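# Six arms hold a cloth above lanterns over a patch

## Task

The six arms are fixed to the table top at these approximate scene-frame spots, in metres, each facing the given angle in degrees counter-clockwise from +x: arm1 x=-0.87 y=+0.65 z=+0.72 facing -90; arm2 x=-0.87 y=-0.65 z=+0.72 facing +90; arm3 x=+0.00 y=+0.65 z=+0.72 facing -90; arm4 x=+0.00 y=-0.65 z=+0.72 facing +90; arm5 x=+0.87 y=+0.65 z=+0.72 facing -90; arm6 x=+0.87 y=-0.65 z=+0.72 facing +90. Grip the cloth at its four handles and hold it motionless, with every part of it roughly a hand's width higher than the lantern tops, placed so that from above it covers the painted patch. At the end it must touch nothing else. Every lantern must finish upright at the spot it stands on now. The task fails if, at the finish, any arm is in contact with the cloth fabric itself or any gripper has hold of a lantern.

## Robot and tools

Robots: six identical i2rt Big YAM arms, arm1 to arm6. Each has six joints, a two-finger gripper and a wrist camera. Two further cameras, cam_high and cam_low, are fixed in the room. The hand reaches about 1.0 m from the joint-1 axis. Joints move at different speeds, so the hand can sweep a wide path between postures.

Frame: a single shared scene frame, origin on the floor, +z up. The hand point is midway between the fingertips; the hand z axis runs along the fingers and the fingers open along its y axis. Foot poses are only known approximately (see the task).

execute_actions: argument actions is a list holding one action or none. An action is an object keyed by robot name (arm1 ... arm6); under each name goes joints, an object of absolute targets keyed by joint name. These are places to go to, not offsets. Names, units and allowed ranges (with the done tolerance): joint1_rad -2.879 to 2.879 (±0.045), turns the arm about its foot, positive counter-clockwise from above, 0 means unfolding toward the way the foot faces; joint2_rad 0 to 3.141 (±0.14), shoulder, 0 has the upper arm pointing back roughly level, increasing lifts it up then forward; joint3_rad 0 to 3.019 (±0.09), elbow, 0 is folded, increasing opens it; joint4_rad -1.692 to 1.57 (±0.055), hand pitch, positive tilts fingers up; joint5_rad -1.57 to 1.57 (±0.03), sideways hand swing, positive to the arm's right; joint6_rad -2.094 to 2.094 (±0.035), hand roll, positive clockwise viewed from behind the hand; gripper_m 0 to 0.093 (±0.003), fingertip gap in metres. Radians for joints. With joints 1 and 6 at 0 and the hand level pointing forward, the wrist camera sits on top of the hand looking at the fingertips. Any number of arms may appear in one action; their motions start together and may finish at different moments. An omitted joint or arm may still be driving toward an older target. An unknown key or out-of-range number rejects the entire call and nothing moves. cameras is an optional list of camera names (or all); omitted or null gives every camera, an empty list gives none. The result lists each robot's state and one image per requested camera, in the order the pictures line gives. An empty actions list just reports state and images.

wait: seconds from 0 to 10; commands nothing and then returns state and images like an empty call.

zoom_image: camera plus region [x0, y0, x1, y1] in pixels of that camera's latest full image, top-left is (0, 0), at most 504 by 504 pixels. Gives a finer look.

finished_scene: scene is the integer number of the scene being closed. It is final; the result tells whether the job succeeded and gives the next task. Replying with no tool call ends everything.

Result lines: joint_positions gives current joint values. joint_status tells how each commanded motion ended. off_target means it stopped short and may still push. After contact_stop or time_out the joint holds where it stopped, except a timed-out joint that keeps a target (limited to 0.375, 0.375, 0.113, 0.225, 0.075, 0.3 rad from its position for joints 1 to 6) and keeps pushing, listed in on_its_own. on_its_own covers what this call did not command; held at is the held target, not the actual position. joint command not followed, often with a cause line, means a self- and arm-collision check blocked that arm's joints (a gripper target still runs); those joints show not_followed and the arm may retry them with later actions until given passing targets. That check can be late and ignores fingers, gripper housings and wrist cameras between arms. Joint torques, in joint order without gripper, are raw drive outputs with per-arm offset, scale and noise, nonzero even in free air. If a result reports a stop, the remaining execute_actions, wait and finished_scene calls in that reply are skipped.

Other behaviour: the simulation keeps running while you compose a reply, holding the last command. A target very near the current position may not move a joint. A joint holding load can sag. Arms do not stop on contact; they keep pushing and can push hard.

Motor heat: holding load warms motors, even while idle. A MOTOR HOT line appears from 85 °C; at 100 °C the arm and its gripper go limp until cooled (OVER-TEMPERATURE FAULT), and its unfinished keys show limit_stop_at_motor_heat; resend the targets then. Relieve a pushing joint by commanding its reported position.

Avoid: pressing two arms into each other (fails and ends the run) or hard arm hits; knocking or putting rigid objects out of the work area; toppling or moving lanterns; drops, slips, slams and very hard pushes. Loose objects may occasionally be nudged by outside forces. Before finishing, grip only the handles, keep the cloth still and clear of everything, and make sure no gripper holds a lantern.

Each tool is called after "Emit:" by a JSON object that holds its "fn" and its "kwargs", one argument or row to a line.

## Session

Emit:
{"fn": "execute_actions", "kwargs": {
  "actions": []
}}

Scene clock: 0.00 s.
Joint torques (N m, as the arm reports them, + toward a larger angle): no reading
Motor temperatures (°C, as the motors report them): arm1=[29 32 38 29 28 28] | arm2=[28 31 32 30 27 30] | arm3=[27 32 38 28 29 28] | arm4=[27 30 37 27 27 28] | arm5=[31 30 30 31 26 28] | arm6=[27 28 33 30 28 27]
arm1.joint_positions: joint1_rad=-0.008 joint2_rad=+0.434 joint3_rad=+1.482 joint4_rad=-1.527 joint5_rad=-0.016 joint6_rad=+0.005 gripper_m=+0.094
arm1.joint_status: not commanded
arm1.hand: x=-0.8750 y=+0.5326 z=+1.3268 quat_wxyz=(-0.372, -0.609, -0.600, +0.360) (m; scene frame)
arm2.joint_positions: joint1_rad=+0.002 joint2_rad=+0.451 joint3_rad=+1.455 joint4_rad=-1.532 joint5_rad=-0.001 joint6_rad=-0.009 gripper_m=+0.095
arm2.joint_status: not commanded
arm2.hand: x=-0.8756 y=-0.5188 z=+1.3173 quat_wxyz=(-0.356, +0.618, -0.610, -0.345) (m; scene frame)
arm3.joint_positions: joint1_rad=-0.015 joint2_rad=+0.432 joint3_rad=+1.462 joint4_rad=-1.527 joint5_rad=-0.007 joint6_rad=-0.010 gripper_m=+0.094
arm3.joint_status: not commanded
arm3.hand: x=-0.0031 y=+0.5313 z=+1.3591 quat_wxyz=(-0.354, -0.616, -0.599, +0.370) (m; scene frame)
arm4.joint_positions: joint1_rad=+0.013 joint2_rad=+0.423 joint3_rad=+1.480 joint4_rad=-1.520 joint5_rad=-0.004 joint6_rad=+0.005 gripper_m=+0.094
arm4.joint_status: not commanded
arm4.hand: x=+0.0029 y=-0.5377 z=+1.3395 quat_wxyz=(-0.372, +0.595, -0.608, -0.372) (m; scene frame)
arm5.joint_positions: joint1_rad=-0.014 joint2_rad=+0.450 joint3_rad=+1.470 joint4_rad=-1.540 joint5_rad=-0.006 joint6_rad=-0.017 gripper_m=+0.095
arm5.joint_status: not commanded
arm5.hand: x=+0.8757 y=+0.5298 z=+1.3411 quat_wxyz=(-0.361, -0.593, -0.628, +0.352) (m; scene frame)
arm6.joint_positions: joint1_rad=+0.002 joint2_rad=+0.435 joint3_rad=+1.460 joint4_rad=-1.541 joint5_rad=-0.010 joint6_rad=-0.002 gripper_m=+0.094
arm6.joint_status: not commanded
arm6.hand: x=+0.8710 y=-0.5298 z=+1.3649 quat_wxyz=(-0.353, +0.612, -0.611, -0.358) (m; scene frame)
pictures: arm1_cam_wrist, arm2_cam_wrist, arm3_cam_wrist, arm4_cam_wrist, arm5_cam_wrist, arm6_cam_wrist, cam_high, cam_low
Images, in order (width x height): arm1_cam_wrist 616x616, arm2_cam_wrist 616x616, arm3_cam_wrist 616x616, arm4_cam_wrist 616x616, arm5_cam_wrist 616x616, arm6_cam_wrist 616x616, cam_high 672x504, cam_low 672x504.

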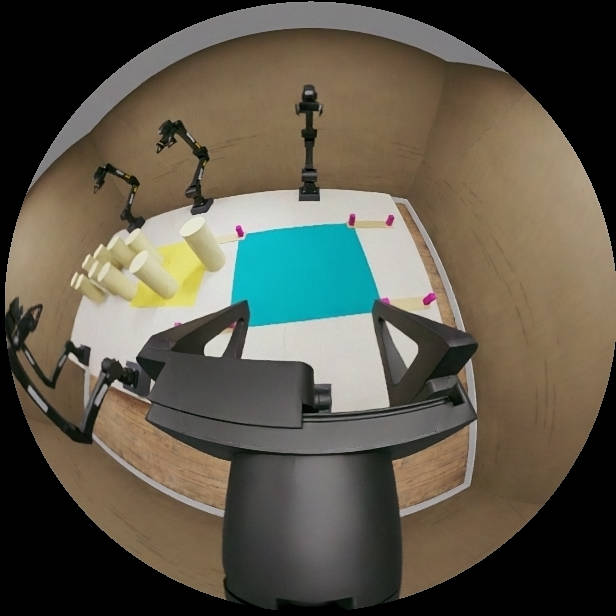

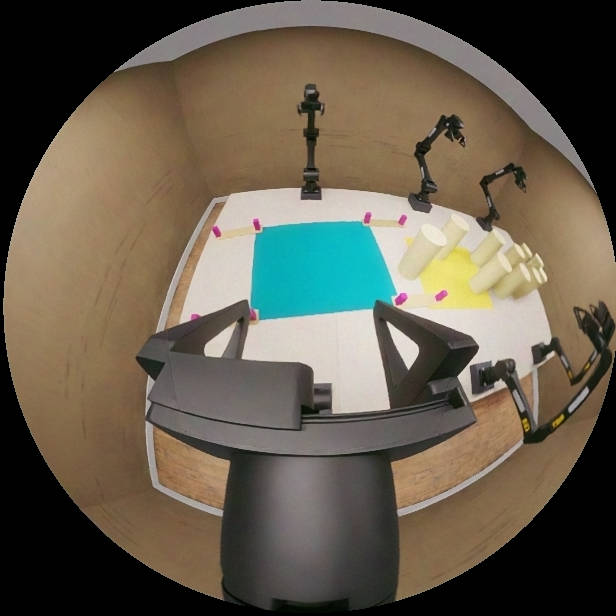

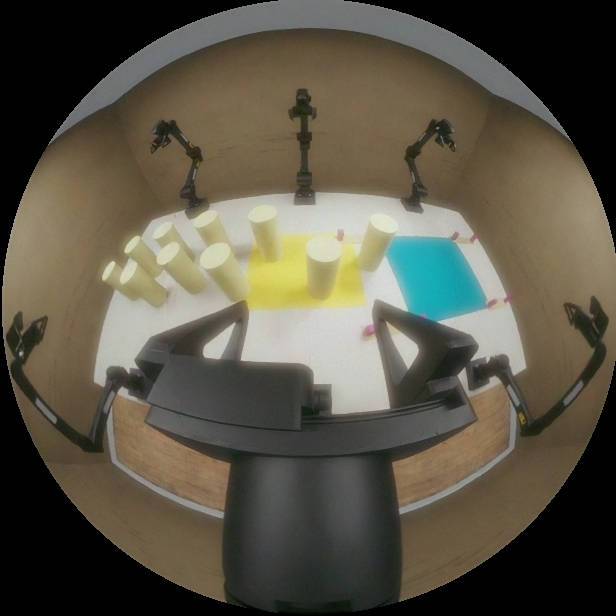

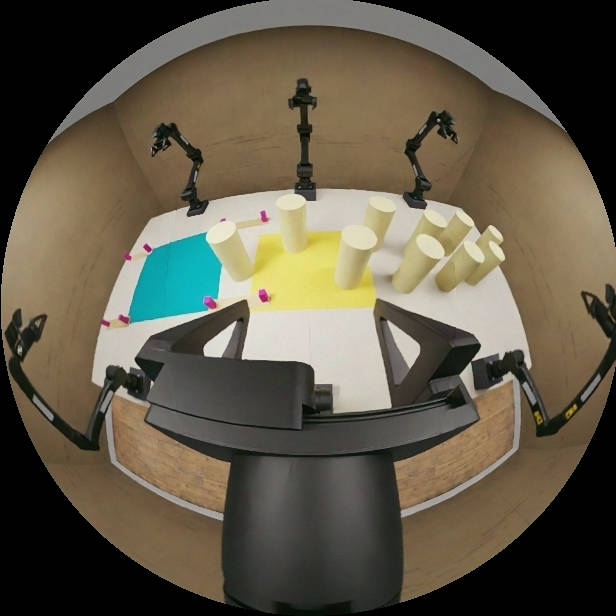

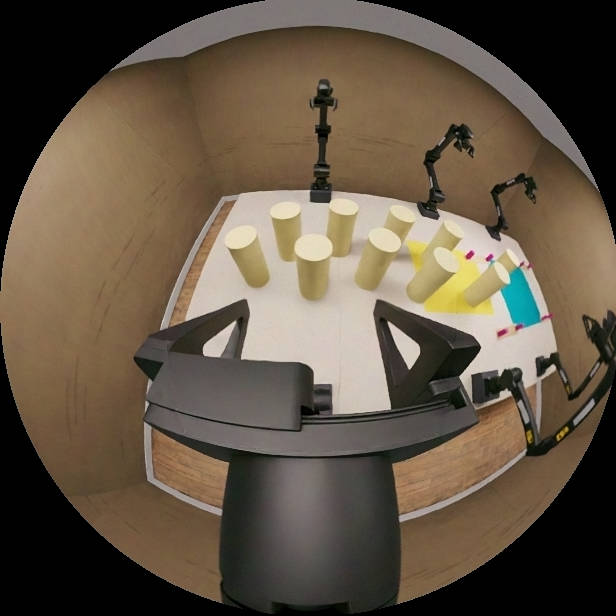

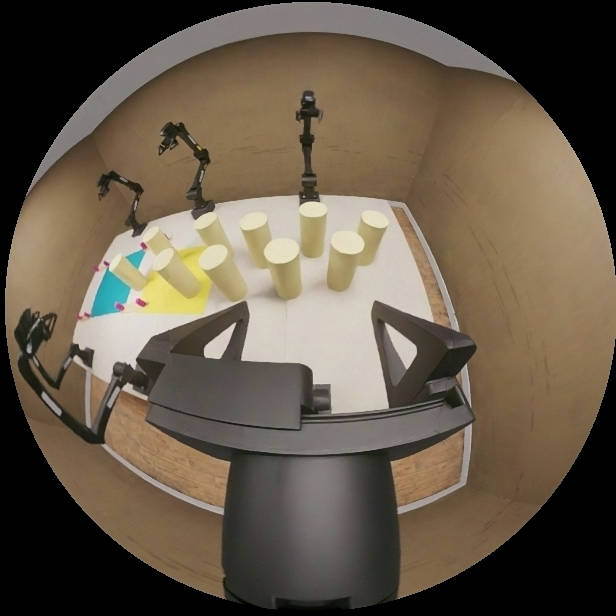

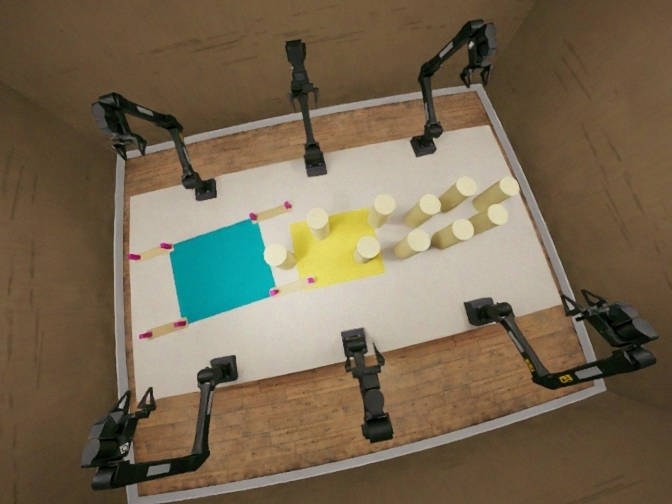

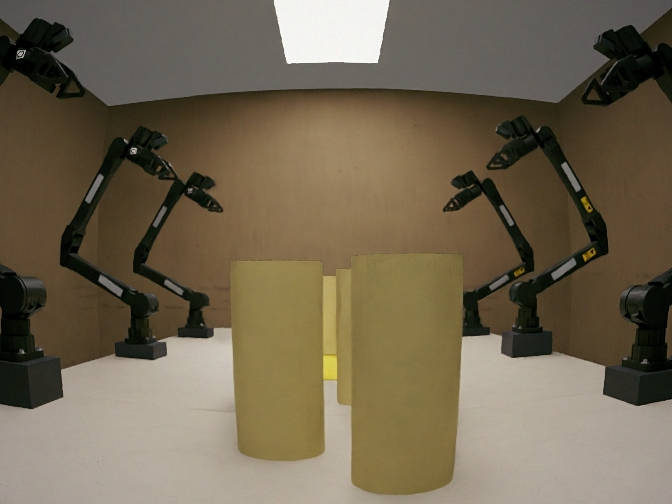

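Emit:
{"fn": "zoom_image", "kwargs": {
  "camera": "cam_high",
  "region": [110, 140, 450, 400]
}}

Region (110, 140, 450, 400) of cam_high's 672x504 image, scaled by 1.482, with more detail than that image has; it fills the top 385 rows of this view, and the rest is white.

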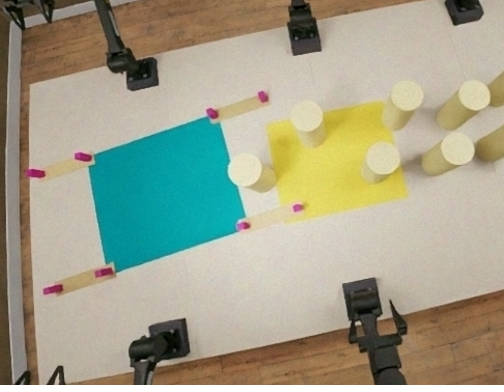

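Emit:
{"fn": "execute_actions", "kwargs": {
  "actions": [
    {"arm1":{"joints":{"joint1_rad":-0.7,"joint2_rad":1.6,"joint3_rad":1.345,"joint4_rad":-1.055,"joint6_rad":-0.836}},"arm2":{"joints":{"joint1_rad":0.638,"joint2_rad":1.45,"joint3_rad":1.075,"joint4_rad":-0.987,"joint6_rad":0.54}},"arm3":{"joints":{"joint1_rad":-1.005,"joint2_rad":1.6,"joint3_rad":1.652,"joint4_rad":-1.088,"joint6_rad":-1.165}},"arm4":{"joints":{"joint1_rad":0.883,"joint2_rad":1.6,"joint3_rad":1.76,"joint4_rad":-1.196,"joint6_rad":0.744}}}
  ],
  "cameras": []
}}

Emit:
{"fn": "execute_actions", "kwargs": {
  "actions": [
    {"arm1":{"joints":{"joint2_rad":1.805}},"arm2":{"joints":{"joint2_rad":1.605}},"arm3":{"joints":{"joint2_rad":2.08}},"arm4":{"joints":{"joint2_rad":2.085}}}
  ],
  "cameras": ["arm1_cam_wrist","arm2_cam_wrist","arm3_cam_wrist","arm4_cam_wrist"]
}}

Scene clock: 40.03 s.
Joint torques (N m, as the arm reports them, + toward a larger angle): arm1=[  1.   -16.34  10.53   1.29   0.08  -0.08] | arm2=[ -0.17 -11.05  11.23   1.22  -0.01   0.15] | arm3=[ -0.04 -17.16  13.26   1.48  -0.08  -0.13] | arm4=[ -1.31 -13.28  12.61   1.06  -0.05   0.2 ] | arm5=[ 0.18  5.38  6.03  2.03 -0.01  0.07] | arm6=[ 0.38  5.9   8.07  1.82  0.07 -0.01]
Motor temperatures (°C, as the motors report them): arm1=[29 32 40 29 28 28] | arm2=[28 31 34 30 27 30] | arm3=[27 32 40 28 29 28] | arm4=[27 30 40 27 27 28] | arm5=[31 30 32 31 26 28] | arm6=[27 28 35 30 28 27]
arm1.joint_positions: joint1_rad=-0.703 joint2_rad=+1.594 joint3_rad=+1.327 joint4_rad=-1.067 joint5_rad=-0.016 joint6_rad=-0.825 gripper_m=+0.095
arm1.joint_status: all done
arm1.hand: x=-1.2109 y=+0.2495 z=+0.9216 quat_wxyz=(-0.013, -0.660, -0.743, +0.114) (m; scene frame)
arm2.joint_positions: joint1_rad=+0.644 joint2_rad=+1.443 joint3_rad=+1.068 joint4_rad=-1.005 joint5_rad=-0.001 joint6_rad=+0.528 gripper_m=+0.095
arm2.joint_status: all done
arm2.hand: x=-1.1351 y=-0.2934 z=+0.8915 quat_wxyz=(-0.021, +0.742, -0.664, -0.087) (m; scene frame)
arm3.joint_positions: joint1_rad=-1.015 joint2_rad=+1.608 joint3_rad=+1.627 joint4_rad=-1.096 joint5_rad=-0.007 joint6_rad=-1.156 gripper_m=+0.094
arm3.joint_status: all done
arm3.hand: x=-0.5194 y=+0.3463 z=+1.0964 quat_wxyz=(+0.073, -0.645, -0.724, +0.234) (m; scene frame)
arm4.joint_positions: joint1_rad=+0.892 joint2_rad=+1.597 joint3_rad=+1.739 joint4_rad=-1.205 joint5_rad=-0.004 joint6_rad=+0.733 gripper_m=+0.094
arm4.joint_status: all done
arm4.hand: x=-0.4531 y=-0.2616 z=+1.1166 quat_wxyz=(+0.006, +0.727, -0.638, -0.252) (m; scene frame)
arm5.joint_positions: joint1_rad=-0.014 joint2_rad=+0.450 joint3_rad=+1.470 joint4_rad=-1.540 joint5_rad=-0.006 joint6_rad=-0.017 gripper_m=+0.095
arm5.joint_status: not commanded
arm5.hand: x=+0.8757 y=+0.5298 z=+1.3411 quat_wxyz=(-0.361, -0.593, -0.628, +0.352) (m; scene frame)
arm6.joint_positions: joint1_rad=+0.002 joint2_rad=+0.435 joint3_rad=+1.460 joint4_rad=-1.541 joint5_rad=-0.010 joint6_rad=-0.002 gripper_m=+0.094
arm6.joint_status: not commanded
arm6.hand: x=+0.8710 y=-0.5298 z=+1.3649 quat_wxyz=(-0.353, +0.612, -0.611, -0.358) (m; scene frame)
pictures: none
No camera images: the call's "cameras" was empty. Leave "cameras" out to get every camera's image.

Scene clock: 41.70 s.
Joint torques (N m, as the arm reports them, + toward a larger angle): arm1=[  1.21 -19.84   9.2    0.79   0.07  -0.08] | arm2=[ -0.21 -14.61  10.14   0.84  -0.01   0.16] | arm3=[  0.42 -22.68  11.25   0.55  -0.06  -0.19] | arm4=[ -1.37 -17.65  11.41   0.34  -0.04   0.23] | arm5=[0.18 5.4  6.03 2.03 0.   0.07] | arm6=[0.54 5.93 8.06 1.81 0.07 0.  ]
Motor temperatures (°C, as the motors report them): arm1=[29 32 40 29 28 28] | arm2=[28 31 34 30 27 30] | arm3=[27 32 41 28 29 28] | arm4=[27 31 40 27 27 28] | arm5=[31 30 32 31 26 28] | arm6=[27 28 35 30 28 27]
arm1.joint_positions: joint1_rad=-0.703 joint2_rad=+1.818 joint3_rad=+1.327 joint4_rad=-1.066 joint5_rad=-0.016 joint6_rad=-0.825 gripper_m=+0.095
arm1.joint_status: all done
arm1.hand: x=-1.2072 y=+0.2528 z=+0.8089 quat_wxyz=(-0.011, -0.664, -0.747, +0.002) (m; scene frame)
arm2.joint_positions: joint1_rad=+0.644 joint2_rad=+1.616 joint3_rad=+1.068 joint4_rad=-1.002 joint5_rad=-0.001 joint6_rad=+0.528 gripper_m=+0.095
arm2.joint_status: all done
arm2.hand: x=-1.1313 y=-0.2978 z=+0.8190 quat_wxyz=(-0.004, +0.745, -0.667, -0.004) (m; scene frame)
arm3.joint_positions: joint1_rad=-1.015 joint2_rad=+2.086 joint3_rad=+1.629 joint4_rad=-1.096 joint5_rad=-0.007 joint6_rad=-1.157 gripper_m=+0.094
arm3.joint_status: all done
arm3.hand: x=-0.5309 y=+0.3399 z=+0.8118 quat_wxyz=(+0.000, -0.666, -0.746, +0.011) (m; scene frame)
arm4.joint_positions: joint1_rad=+0.892 joint2_rad=+2.080 joint3_rad=+1.739 joint4_rad=-1.205 joint5_rad=-0.004 joint6_rad=+0.734 gripper_m=+0.094
arm4.joint_status: all done
arm4.hand: x=-0.4800 y=-0.2391 z=+0.8249 quat_wxyz=(+0.003, +0.751, -0.660, -0.014) (m; scene frame)
arm5.joint_positions: joint1_rad=-0.014 joint2_rad=+0.450 joint3_rad=+1.470 joint4_rad=-1.540 joint5_rad=-0.006 joint6_rad=-0.017 gripper_m=+0.095
arm5.joint_status: not commanded
arm5.hand: x=+0.8757 y=+0.5298 z=+1.3411 quat_wxyz=(-0.361, -0.593, -0.628, +0.352) (m; scene frame)
arm6.joint_positions: joint1_rad=+0.002 joint2_rad=+0.435 joint3_rad=+1.460 joint4_rad=-1.541 joint5_rad=-0.010 joint6_rad=-0.002 gripper_m=+0.094
arm6.joint_status: not commanded
arm6.hand: x=+0.8710 y=-0.5298 z=+1.3649 quat_wxyz=(-0.353, +0.612, -0.611, -0.358) (m; scene frame)
pictures: arm1_cam_wrist, arm2_cam_wrist, arm3_cam_wrist, arm4_cam_wrist
Images, in order (width x height): arm1_cam_wrist 616x616, arm2_cam_wrist 616x616, arm3_cam_wrist 616x616, arm4_cam_wrist 616x616.

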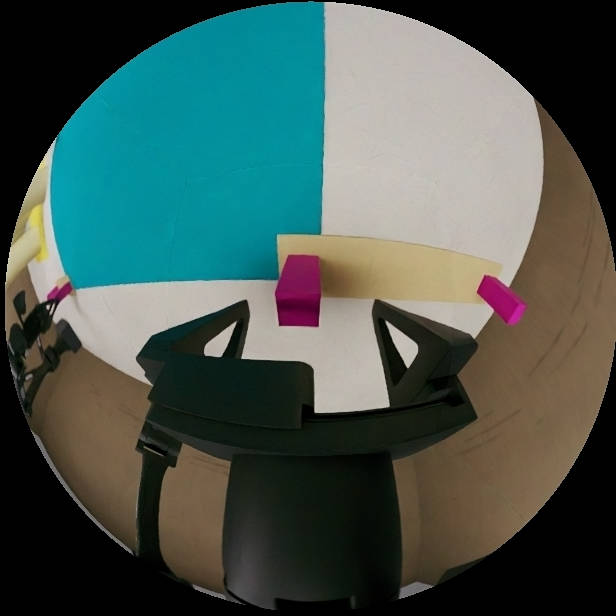

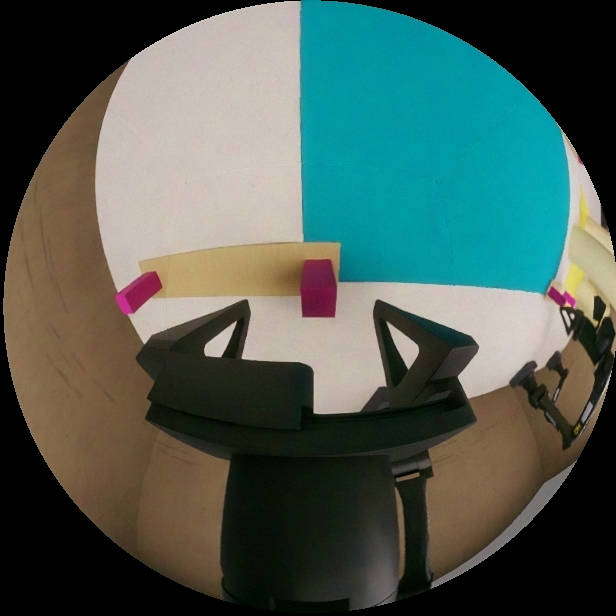

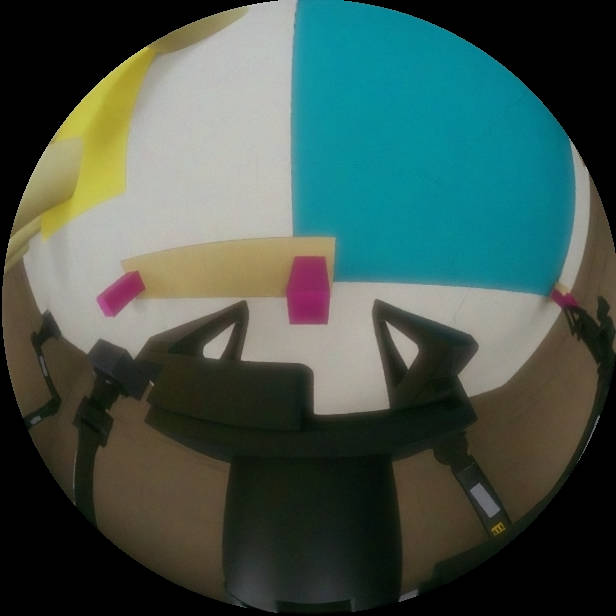

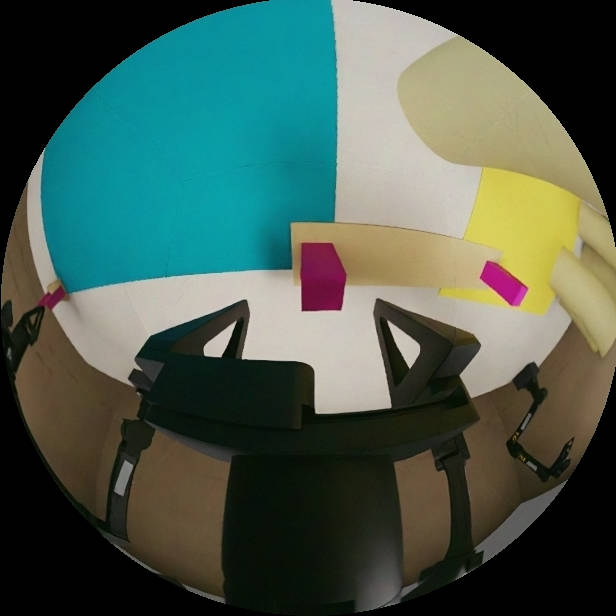

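Emit:
{"fn": "execute_actions", "kwargs": {
  "actions": [
    {"arm1":{"joints":{"joint1_rad":-0.681,"joint2_rad":1.878,"joint3_rad":1.274,"joint4_rad":-0.92}},"arm2":{"joints":{"joint1_rad":0.627,"joint2_rad":1.714,"joint3_rad":0.995,"joint4_rad":-0.81}},"arm3":{"joints":{"joint2_rad":2.158,"joint3_rad":1.592,"joint4_rad":-0.972}},"arm4":{"joints":{"joint1_rad":0.866,"joint2_rad":2.148,"joint3_rad":1.679,"joint4_rad":-1.075}}}
  ],
  "cameras": ["arm1_cam_wrist","arm2_cam_wrist","arm3_cam_wrist","arm4_cam_wrist"]
}}

Scene clock: 67.27 s.
Joint torques (N m, as the arm reports them, + toward a larger angle): arm1=[  1.58 -17.34   8.18   0.99   0.07  -0.08] | arm2=[ -0.24 -14.66   8.7    0.84   0.     0.17] | arm3=[  0.15 -20.96   8.84   0.8   -0.07  -0.21] | arm4=[ -1.57 -19.18   8.77   0.56  -0.04   0.23] | arm5=[ 0.15  5.35  6.02  2.05 -0.01  0.07] | arm6=[0.48 6.12 8.07 1.85 0.07 0.  ]
Motor temperatures (°C, as the motors report them): arm1=[29 33 41 29 28 28] | arm2=[28 31 34 30 27 30] | arm3=[27 35 42 28 29 28] | arm4=[27 33 42 27 27 28] | arm5=[31 30 32 31 26 28] | arm6=[27 28 35 30 28 27]
arm1.joint_positions: joint1_rad=-0.691 joint2_rad=+1.865 joint3_rad=+1.266 joint4_rad=-0.933 joint5_rad=-0.016 joint6_rad=-0.825 gripper_m=+0.095
arm1.joint_status: all done
arm1.hand: x=-1.2029 y=+0.2486 z=+0.7657 quat_wxyz=(-0.011, -0.660, -0.751, +0.014) (m; scene frame)
arm2.joint_positions: joint1_rad=+0.632 joint2_rad=+1.720 joint3_rad=+0.993 joint4_rad=-0.826 joint5_rad=-0.001 joint6_rad=+0.528 gripper_m=+0.095
arm2.joint_status: all done
arm2.hand: x=-1.1248 y=-0.2975 z=+0.7534 quat_wxyz=(-0.003, +0.741, -0.671, -0.003) (m; scene frame)
arm3.joint_positions: joint1_rad=-1.015 joint2_rad=+2.146 joint3_rad=+1.588 joint4_rad=-0.987 joint5_rad=-0.007 joint6_rad=-1.157 gripper_m=+0.094
arm3.joint_status: all done
arm3.hand: x=-0.5310 y=+0.3398 z=+0.7625 quat_wxyz=(+0.001, -0.666, -0.746, +0.014) (m; scene frame)
arm4.joint_positions: joint1_rad=+0.876 joint2_rad=+2.154 joint3_rad=+1.678 joint4_rad=-1.090 joint5_rad=-0.004 joint6_rad=+0.734 gripper_m=+0.094
arm4.joint_status: all done
arm4.hand: x=-0.4703 y=-0.2346 z=+0.7580 quat_wxyz=(+0.003, +0.746, -0.666, -0.003) (m; scene frame)
arm5.joint_positions: joint1_rad=-0.014 joint2_rad=+0.450 joint3_rad=+1.470 joint4_rad=-1.540 joint5_rad=-0.006 joint6_rad=-0.017 gripper_m=+0.095
arm5.joint_status: not commanded
arm5.hand: x=+0.8757 y=+0.5298 z=+1.3411 quat_wxyz=(-0.361, -0.593, -0.628, +0.352) (m; scene frame)
arm6.joint_positions: joint1_rad=+0.002 joint2_rad=+0.435 joint3_rad=+1.460 joint4_rad=-1.541 joint5_rad=-0.010 joint6_rad=-0.002 gripper_m=+0.094
arm6.joint_status: not commanded
arm6.hand: x=+0.8710 y=-0.5298 z=+1.3649 quat_wxyz=(-0.353, +0.612, -0.611, -0.358) (m; scene frame)
pictures: arm1_cam_wrist, arm2_cam_wrist, arm3_cam_wrist, arm4_cam_wrist
Images, in order (width x height): arm1_cam_wrist 616x616, arm2_cam_wrist 616x616, arm3_cam_wrist 616x616, arm4_cam_wrist 616x616.

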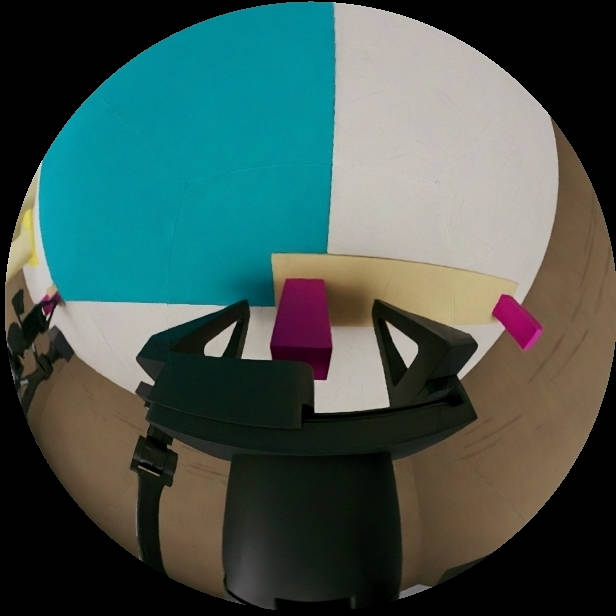

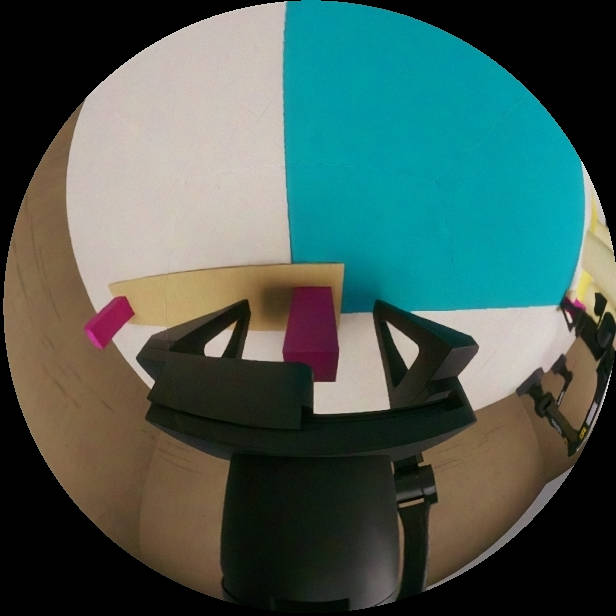

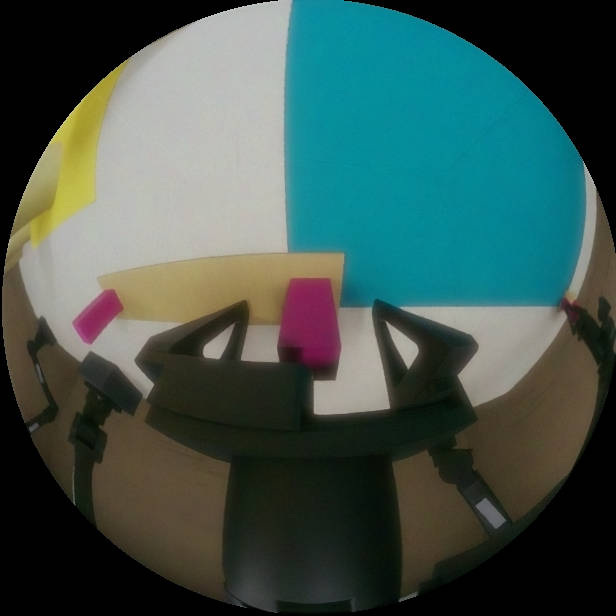

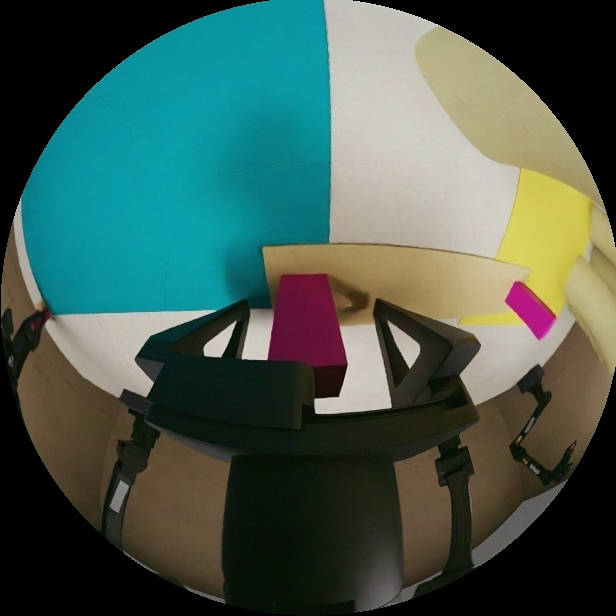

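Emit:
{"fn": "execute_actions", "kwargs": {
  "actions": [
    {"arm1":{"joints":{"gripper_m":0.0}},"arm2":{"joints":{"gripper_m":0.0}},"arm3":{"joints":{"gripper_m":0.0}},"arm4":{"joints":{"gripper_m":0.0,"joint4_rad":-1.045}}}
  ],
  "cameras": ["arm4_cam_wrist"]
}}

Emit:
{"fn": "execute_actions", "kwargs": {
  "actions": [
    {"arm1":{"joints":{"joint1_rad":-0.605,"joint2_rad":1.65,"joint3_rad":1.275,"joint4_rad":-1.128,"joint6_rad":-0.655}},"arm2":{"joints":{"joint1_rad":0.598,"joint2_rad":1.597,"joint3_rad":1.225,"joint4_rad":-1.107,"joint6_rad":0.582}},"arm3":{"joints":{"joint1_rad":-0.93,"joint2_rad":2.115,"joint3_rad":1.858,"joint4_rad":-1.238,"joint6_rad":-0.987}},"arm4":{"joints":{"joint1_rad":0.93,"joint2_rad":2.108,"joint3_rad":1.93,"joint4_rad":-1.313,"joint6_rad":0.878}}}
  ],
  "cameras": ["arm4_cam_wrist","cam_high"]
}}

Scene clock: 99.93 s.
Joint torques (N m, as the arm reports them, + toward a larger angle): arm1=[  1.67 -17.68   8.04   0.9    0.08  -0.05] | arm2=[ -0.24 -14.77   8.64   0.84  -0.03   0.14] | arm3=[  0.47 -21.53   8.93   0.88  -0.09  -0.17] | arm4=[ -1.47 -18.93   8.86   0.55   0.     0.22] | arm5=[0.17 5.42 6.02 2.03 0.   0.07] | arm6=[0.43 5.94 8.07 1.83 0.06 0.  ]
Motor temperatures (°C, as the motors report them): arm1=[29 33 40 29 28 28] | arm2=[28 32 33 30 27 30] | arm3=[27 35 41 28 29 28] | arm4=[27 34 41 27 27 28] | arm5=[31 30 32 31 26 28] | arm6=[27 28 35 30 28 27]
arm1.joint_positions: joint1_rad=-0.691 joint2_rad=+1.865 joint3_rad=+1.266 joint4_rad=-0.933 joint5_rad=-0.017 joint6_rad=-0.828 gripper_m=+0.029
arm1.joint_status: gripper_m off_target (ended at +0.029, target +0.000)
arm1.hand: x=-1.2024 y=+0.2482 z=+0.7657 quat_wxyz=(-0.012, -0.659, -0.752, +0.014) (m; scene frame)
arm2.joint_positions: joint1_rad=+0.632 joint2_rad=+1.720 joint3_rad=+0.993 joint4_rad=-0.826 joint5_rad=+0.000 joint6_rad=+0.530 gripper_m=+0.029
arm2.joint_status: gripper_m off_target (ended at +0.029, target +0.000)
arm2.hand: x=-1.1247 y=-0.2975 z=+0.7534 quat_wxyz=(-0.004, +0.741, -0.672, -0.003) (m; scene frame)
arm3.joint_positions: joint1_rad=-1.015 joint2_rad=+2.146 joint3_rad=+1.588 joint4_rad=-0.986 joint5_rad=-0.006 joint6_rad=-1.158 gripper_m=+0.029
arm3.joint_status: gripper_m off_target (ended at +0.029, target +0.000)
arm3.hand: x=-0.5313 y=+0.3397 z=+0.7625 quat_wxyz=(+0.002, -0.665, -0.746, +0.014) (m; scene frame)
arm4.joint_positions: joint1_rad=+0.876 joint2_rad=+2.154 joint3_rad=+1.678 joint4_rad=-1.059 joint5_rad=-0.005 joint6_rad=+0.735 gripper_m=+0.029
arm4.joint_status: gripper_m off_target (ended at +0.029, target +0.000); the others done
arm4.hand: x=-0.4762 y=-0.2296 z=+0.7582 quat_wxyz=(+0.003, +0.746, -0.666, -0.018) (m; scene frame)
arm5.joint_positions: joint1_rad=-0.014 joint2_rad=+0.450 joint3_rad=+1.470 joint4_rad=-1.540 joint5_rad=-0.006 joint6_rad=-0.017 gripper_m=+0.095
arm5.joint_status: not commanded
arm5.hand: x=+0.8757 y=+0.5298 z=+1.3411 quat_wxyz=(-0.361, -0.593, -0.628, +0.352) (m; scene frame)
arm6.joint_positions: joint1_rad=+0.002 joint2_rad=+0.435 joint3_rad=+1.460 joint4_rad=-1.541 joint5_rad=-0.010 joint6_rad=-0.002 gripper_m=+0.094
arm6.joint_status: not commanded
arm6.hand: x=+0.8710 y=-0.5298 z=+1.3649 quat_wxyz=(-0.353, +0.612, -0.611, -0.358) (m; scene frame)
pictures: arm4_cam_wrist
Images, in order (width x height): arm4_cam_wrist 616x616.

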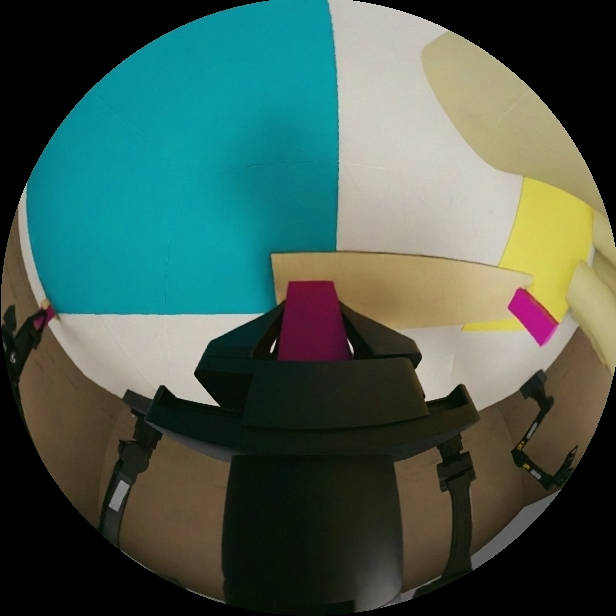

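Scene clock: 101.27 s.
Joint torques (N m, as the arm reports them, + toward a larger angle): arm1=[  0.56 -15.79   9.79   0.04   0.16   0.22] | arm2=[ -0.02 -14.41  13.26  -0.01  -0.19   0.17] | arm3=[ -1.39 -22.65  12.49  -0.45  -0.1    0.04] | arm4=[ -0.7  -19.06  13.49  -0.53   0.01   0.23] | arm5=[0.26 5.36 6.05 2.05 0.   0.07] | arm6=[0.55 6.   8.04 1.8  0.08 0.01]
Motor temperatures (°C, as the motors report them): arm1=[29 33 41 29 28 28] | arm2=[28 32 33 30 27 30] | arm3=[27 35 41 28 29 28] | arm4=[27 34 41 27 27 28] | arm5=[31 30 32 31 26 28] | arm6=[27 28 35 30 28 27]
arm1.joint_positions: joint1_rad=-0.600 joint2_rad=+1.644 joint3_rad=+1.258 joint4_rad=-1.118 joint5_rad=-0.019 joint6_rad=-0.666 gripper_m=+0.029
arm1.joint_status: all done
arm1.hand: x=-1.1462 y=+0.2475 z=+0.8685 quat_wxyz=(-0.017, -0.685, -0.728, +0.027) (m; scene frame)
arm2.joint_positions: joint1_rad=+0.601 joint2_rad=+1.599 joint3_rad=+1.189 joint4_rad=-1.094 joint5_rad=+0.005 joint6_rad=+0.569 gripper_m=+0.029
arm2.joint_status: all done
arm2.hand: x=-1.1321 y=-0.2618 z=+0.8680 quat_wxyz=(-0.011, +0.716, -0.697, -0.027) (m; scene frame)
arm3.joint_positions: joint1_rad=-0.924 joint2_rad=+2.110 joint3_rad=+1.829 joint4_rad=-1.220 joint5_rad=-0.006 joint6_rad=-0.996 gripper_m=+0.029
arm3.joint_status: all done
arm3.hand: x=-0.5361 y=+0.2676 z=+0.8689 quat_wxyz=(+0.004, -0.691, -0.722, +0.036) (m; scene frame)
arm4.joint_positions: joint1_rad=+0.929 joint2_rad=+2.105 joint3_rad=+1.890 joint4_rad=-1.295 joint5_rad=-0.005 joint6_rad=+0.867 gripper_m=+0.029
arm4.joint_status: all done
arm4.hand: x=-0.5180 y=-0.2393 z=+0.8653 quat_wxyz=(+0.006, +0.718, -0.695, -0.031) (m; scene frame)
arm5.joint_positions: joint1_rad=-0.014 joint2_rad=+0.450 joint3_rad=+1.470 joint4_rad=-1.540 joint5_rad=-0.006 joint6_rad=-0.017 gripper_m=+0.095
arm5.joint_status: not commanded
arm5.hand: x=+0.8757 y=+0.5298 z=+1.3411 quat_wxyz=(-0.361, -0.593, -0.628, +0.352) (m; scene frame)
arm6.joint_positions: joint1_rad=+0.002 joint2_rad=+0.435 joint3_rad=+1.460 joint4_rad=-1.541 joint5_rad=-0.010 joint6_rad=-0.002 gripper_m=+0.094
arm6.joint_status: not commanded
arm6.hand: x=+0.8710 y=-0.5298 z=+1.3649 quat_wxyz=(-0.353, +0.612, -0.611, -0.358) (m; scene frame)
pictures: arm4_cam_wrist, cam_high
Images, in order (width x height): arm4_cam_wrist 616x616, cam_high 672x504.

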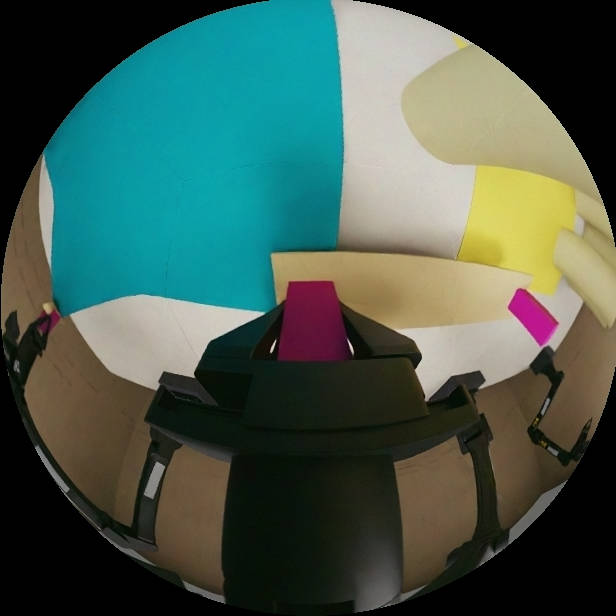

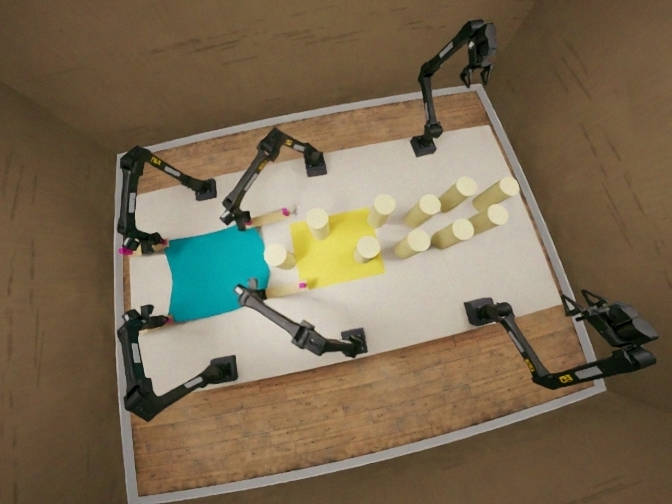

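Emit:
{"fn": "execute_actions", "kwargs": {
  "actions": [
    {"arm1":{"joints":{"joint1_rad":-0.59,"joint2_rad":1.438,"joint3_rad":1.53,"joint4_rad":-1.407,"joint6_rad":-0.6}},"arm2":{"joints":{"joint1_rad":0.598,"joint2_rad":1.438,"joint3_rad":1.525,"joint4_rad":-1.408,"joint6_rad":0.62}},"arm3":{"joints":{"joint1_rad":-0.897,"joint2_rad":1.95,"joint3_rad":2.05,"joint4_rad":-1.45,"joint6_rad":-0.915}},"arm4":{"joints":{"joint1_rad":0.957,"joint2_rad":1.95,"joint3_rad":2.145,"joint4_rad":-1.533,"joint6_rad":0.94}}}
  ],
  "cameras": ["cam_high"]
}}

Emit:
{"fn": "execute_actions", "kwargs": {
  "actions": [
    {"arm1":{"joints":{"joint1_rad":-0.557,"joint2_rad":1.33,"joint3_rad":1.92,"joint4_rad":-1.65,"joint6_rad":-0.567}},"arm2":{"joints":{"joint1_rad":0.565,"joint2_rad":1.335,"joint3_rad":1.925,"joint4_rad":-1.65,"joint6_rad":0.575}},"arm3":{"joints":{"joint1_rad":-0.86,"joint2_rad":1.703,"joint3_rad":2.192,"joint4_rad":-1.585,"joint6_rad":-0.88}},"arm4":{"joints":{"joint1_rad":0.912,"joint2_rad":1.718,"joint3_rad":2.302,"joint4_rad":-1.64,"joint6_rad":0.885}}}
  ],
  "cameras": ["cam_high","cam_low"]
}}

Scene clock: 114.53 s.
Joint torques (N m, as the arm reports them, + toward a larger angle): arm1=[  1.42 -13.86  11.13   0.54   0.29   0.12] | arm2=[  0.18 -12.56  14.62   0.3   -0.25   0.18] | arm3=[ -0.17 -20.99  11.99  -0.06  -0.09   0.08] | arm4=[  0.07 -18.87  12.81  -0.32   0.01   0.21] | arm5=[0.19 5.39 6.02 2.06 0.   0.07] | arm6=[0.54 5.98 8.03 1.86 0.07 0.  ]
Motor temperatures (°C, as the motors report them): arm1=[29 33 41 29 28 28] | arm2=[28 32 35 30 27 30] | arm3=[27 36 43 28 29 28] | arm4=[27 35 44 27 27 28] | arm5=[31 30 32 31 26 28] | arm6=[27 28 35 30 28 27]
arm1.joint_positions: joint1_rad=-0.598 joint2_rad=+1.431 joint3_rad=+1.509 joint4_rad=-1.399 joint5_rad=-0.022 joint6_rad=-0.609 gripper_m=+0.029
arm1.joint_status: all done
arm1.hand: x=-1.1415 y=+0.2538 z=+1.0610 quat_wxyz=(-0.035, -0.699, -0.704, +0.116) (m; scene frame)
arm2.joint_positions: joint1_rad=+0.600 joint2_rad=+1.436 joint3_rad=+1.488 joint4_rad=-1.398 joint5_rad=+0.006 joint6_rad=+0.605 gripper_m=+0.029
arm2.joint_status: all done
arm2.hand: x=-1.1379 y=-0.2544 z=+1.0529 quat_wxyz=(-0.026, +0.699, -0.707, -0.104) (m; scene frame)
arm3.joint_positions: joint1_rad=-0.907 joint2_rad=+1.943 joint3_rad=+2.033 joint4_rad=-1.431 joint5_rad=-0.006 joint6_rad=-0.925 gripper_m=+0.029
arm3.joint_status: all done
arm3.hand: x=-0.5295 y=+0.2579 z=+1.0527 quat_wxyz=(+0.014, -0.705, -0.699, +0.115) (m; scene frame)
arm4.joint_positions: joint1_rad=+0.949 joint2_rad=+1.965 joint3_rad=+2.119 joint4_rad=-1.515 joint5_rad=-0.005 joint6_rad=+0.930 gripper_m=+0.029
arm4.joint_status: all done
arm4.hand: x=-0.5233 y=-0.2511 z=+1.0426 quat_wxyz=(+0.018, +0.699, -0.707, -0.104) (m; scene frame)
arm5.joint_positions: joint1_rad=-0.014 joint2_rad=+0.450 joint3_rad=+1.470 joint4_rad=-1.540 joint5_rad=-0.006 joint6_rad=-0.017 gripper_m=+0.095
arm5.joint_status: not commanded
arm5.hand: x=+0.8757 y=+0.5298 z=+1.3411 quat_wxyz=(-0.361, -0.593, -0.628, +0.352) (m; scene frame)
arm6.joint_positions: joint1_rad=+0.002 joint2_rad=+0.435 joint3_rad=+1.460 joint4_rad=-1.541 joint5_rad=-0.010 joint6_rad=-0.002 gripper_m=+0.094
arm6.joint_status: not commanded
arm6.hand: x=+0.8710 y=-0.5298 z=+1.3649 quat_wxyz=(-0.353, +0.612, -0.611, -0.358) (m; scene frame)
pictures: cam_high
Images, in order (width x height): cam_high 672x504.

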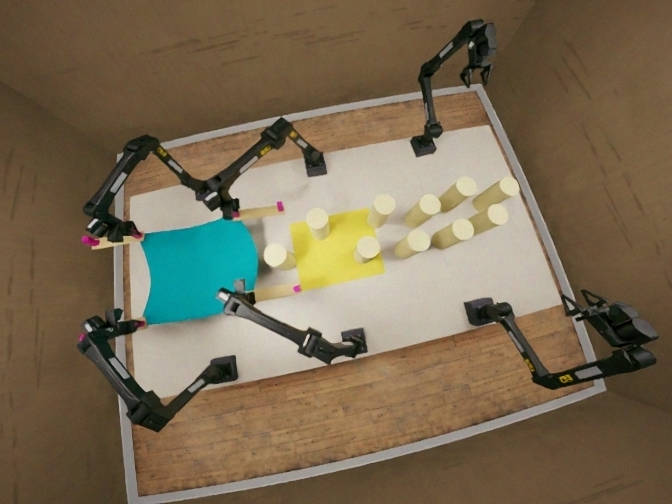

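Scene clock: 116.27 s.
Joint torques (N m, as the arm reports them, + toward a larger angle): arm1=[  1.01 -11.14  11.14   0.87   0.38   0.12] | arm2=[ 0.75 -9.78 14.05  0.75 -0.34 -0.08] | arm3=[ -0.72 -18.36  10.97   0.36  -0.12   0.09] | arm4=[ -1.57 -17.02  11.23   0.21   0.02  -0.01] | arm5=[0.18 5.38 6.05 2.05 0.   0.07] | arm6=[0.4  5.94 8.04 1.83 0.07 0.01]
Motor temperatures (°C, as the motors report them): arm1=[29 33 42 29 28 28] | arm2=[28 32 36 30 27 30] | arm3=[27 36 43 28 29 28] | arm4=[27 35 44 27 27 28] | arm5=[31 30 32 31 26 28] | arm6=[27 28 35 30 28 27]
arm1.joint_positions: joint1_rad=-0.558 joint2_rad=+1.322 joint3_rad=+1.887 joint4_rad=-1.643 joint5_rad=-0.024 joint6_rad=-0.573 gripper_m=+0.029
arm1.joint_status: all done
arm1.hand: x=-1.1031 y=+0.2801 z=+1.2572 quat_wxyz=(-0.066, -0.681, -0.691, +0.231) (m; scene frame)
arm2.joint_positions: joint1_rad=+0.560 joint2_rad=+1.337 joint3_rad=+1.882 joint4_rad=-1.642 joint5_rad=+0.009 joint6_rad=+0.581 gripper_m=+0.029
arm2.joint_status: all done
arm2.hand: x=-1.1050 y=-0.2733 z=+1.2524 quat_wxyz=(-0.057, +0.679, -0.697, -0.223) (m; scene frame)
arm3.joint_positions: joint1_rad=-0.864 joint2_rad=+1.713 joint3_rad=+2.181 joint4_rad=-1.567 joint5_rad=-0.006 joint6_rad=-0.892 gripper_m=+0.029
arm3.joint_status: all done
arm3.hand: x=-0.4620 y=+0.2757 z=+1.2479 quat_wxyz=(+0.023, -0.687, -0.688, +0.233) (m; scene frame)
arm4.joint_positions: joint1_rad=+0.919 joint2_rad=+1.744 joint3_rad=+2.286 joint4_rad=-1.623 joint5_rad=-0.006 joint6_rad=+0.899 gripper_m=+0.029
arm4.joint_status: all done
arm4.hand: x=-0.4629 y=-0.2746 z=+1.2421 quat_wxyz=(+0.030, +0.683, -0.689, -0.242) (m; scene frame)
arm5.joint_positions: joint1_rad=-0.014 joint2_rad=+0.450 joint3_rad=+1.470 joint4_rad=-1.540 joint5_rad=-0.006 joint6_rad=-0.017 gripper_m=+0.095
arm5.joint_status: not commanded
arm5.hand: x=+0.8757 y=+0.5298 z=+1.3411 quat_wxyz=(-0.361, -0.593, -0.628, +0.352) (m; scene frame)
arm6.joint_positions: joint1_rad=+0.002 joint2_rad=+0.435 joint3_rad=+1.460 joint4_rad=-1.541 joint5_rad=-0.010 joint6_rad=-0.002 gripper_m=+0.094
arm6.joint_status: not commanded
arm6.hand: x=+0.8710 y=-0.5298 z=+1.3649 quat_wxyz=(-0.353, +0.612, -0.611, -0.358) (m; scene frame)
pictures: cam_high, cam_low
Images, in order (width x height): cam_high 672x504, cam_low 672x504.

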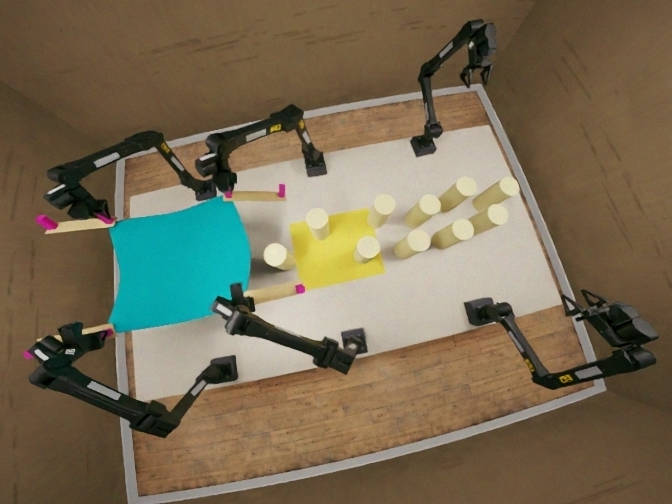

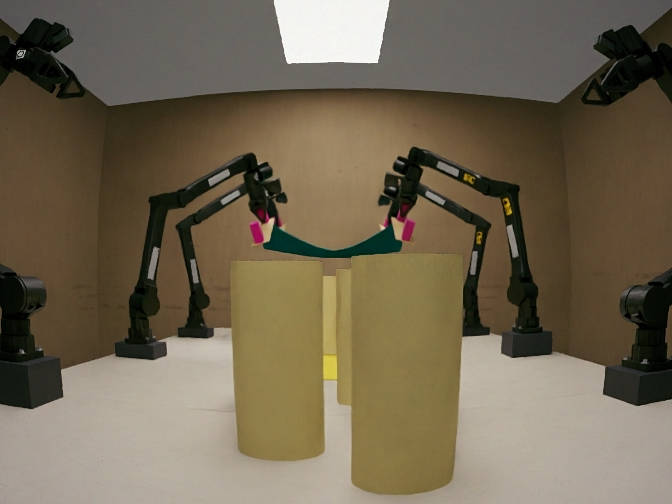

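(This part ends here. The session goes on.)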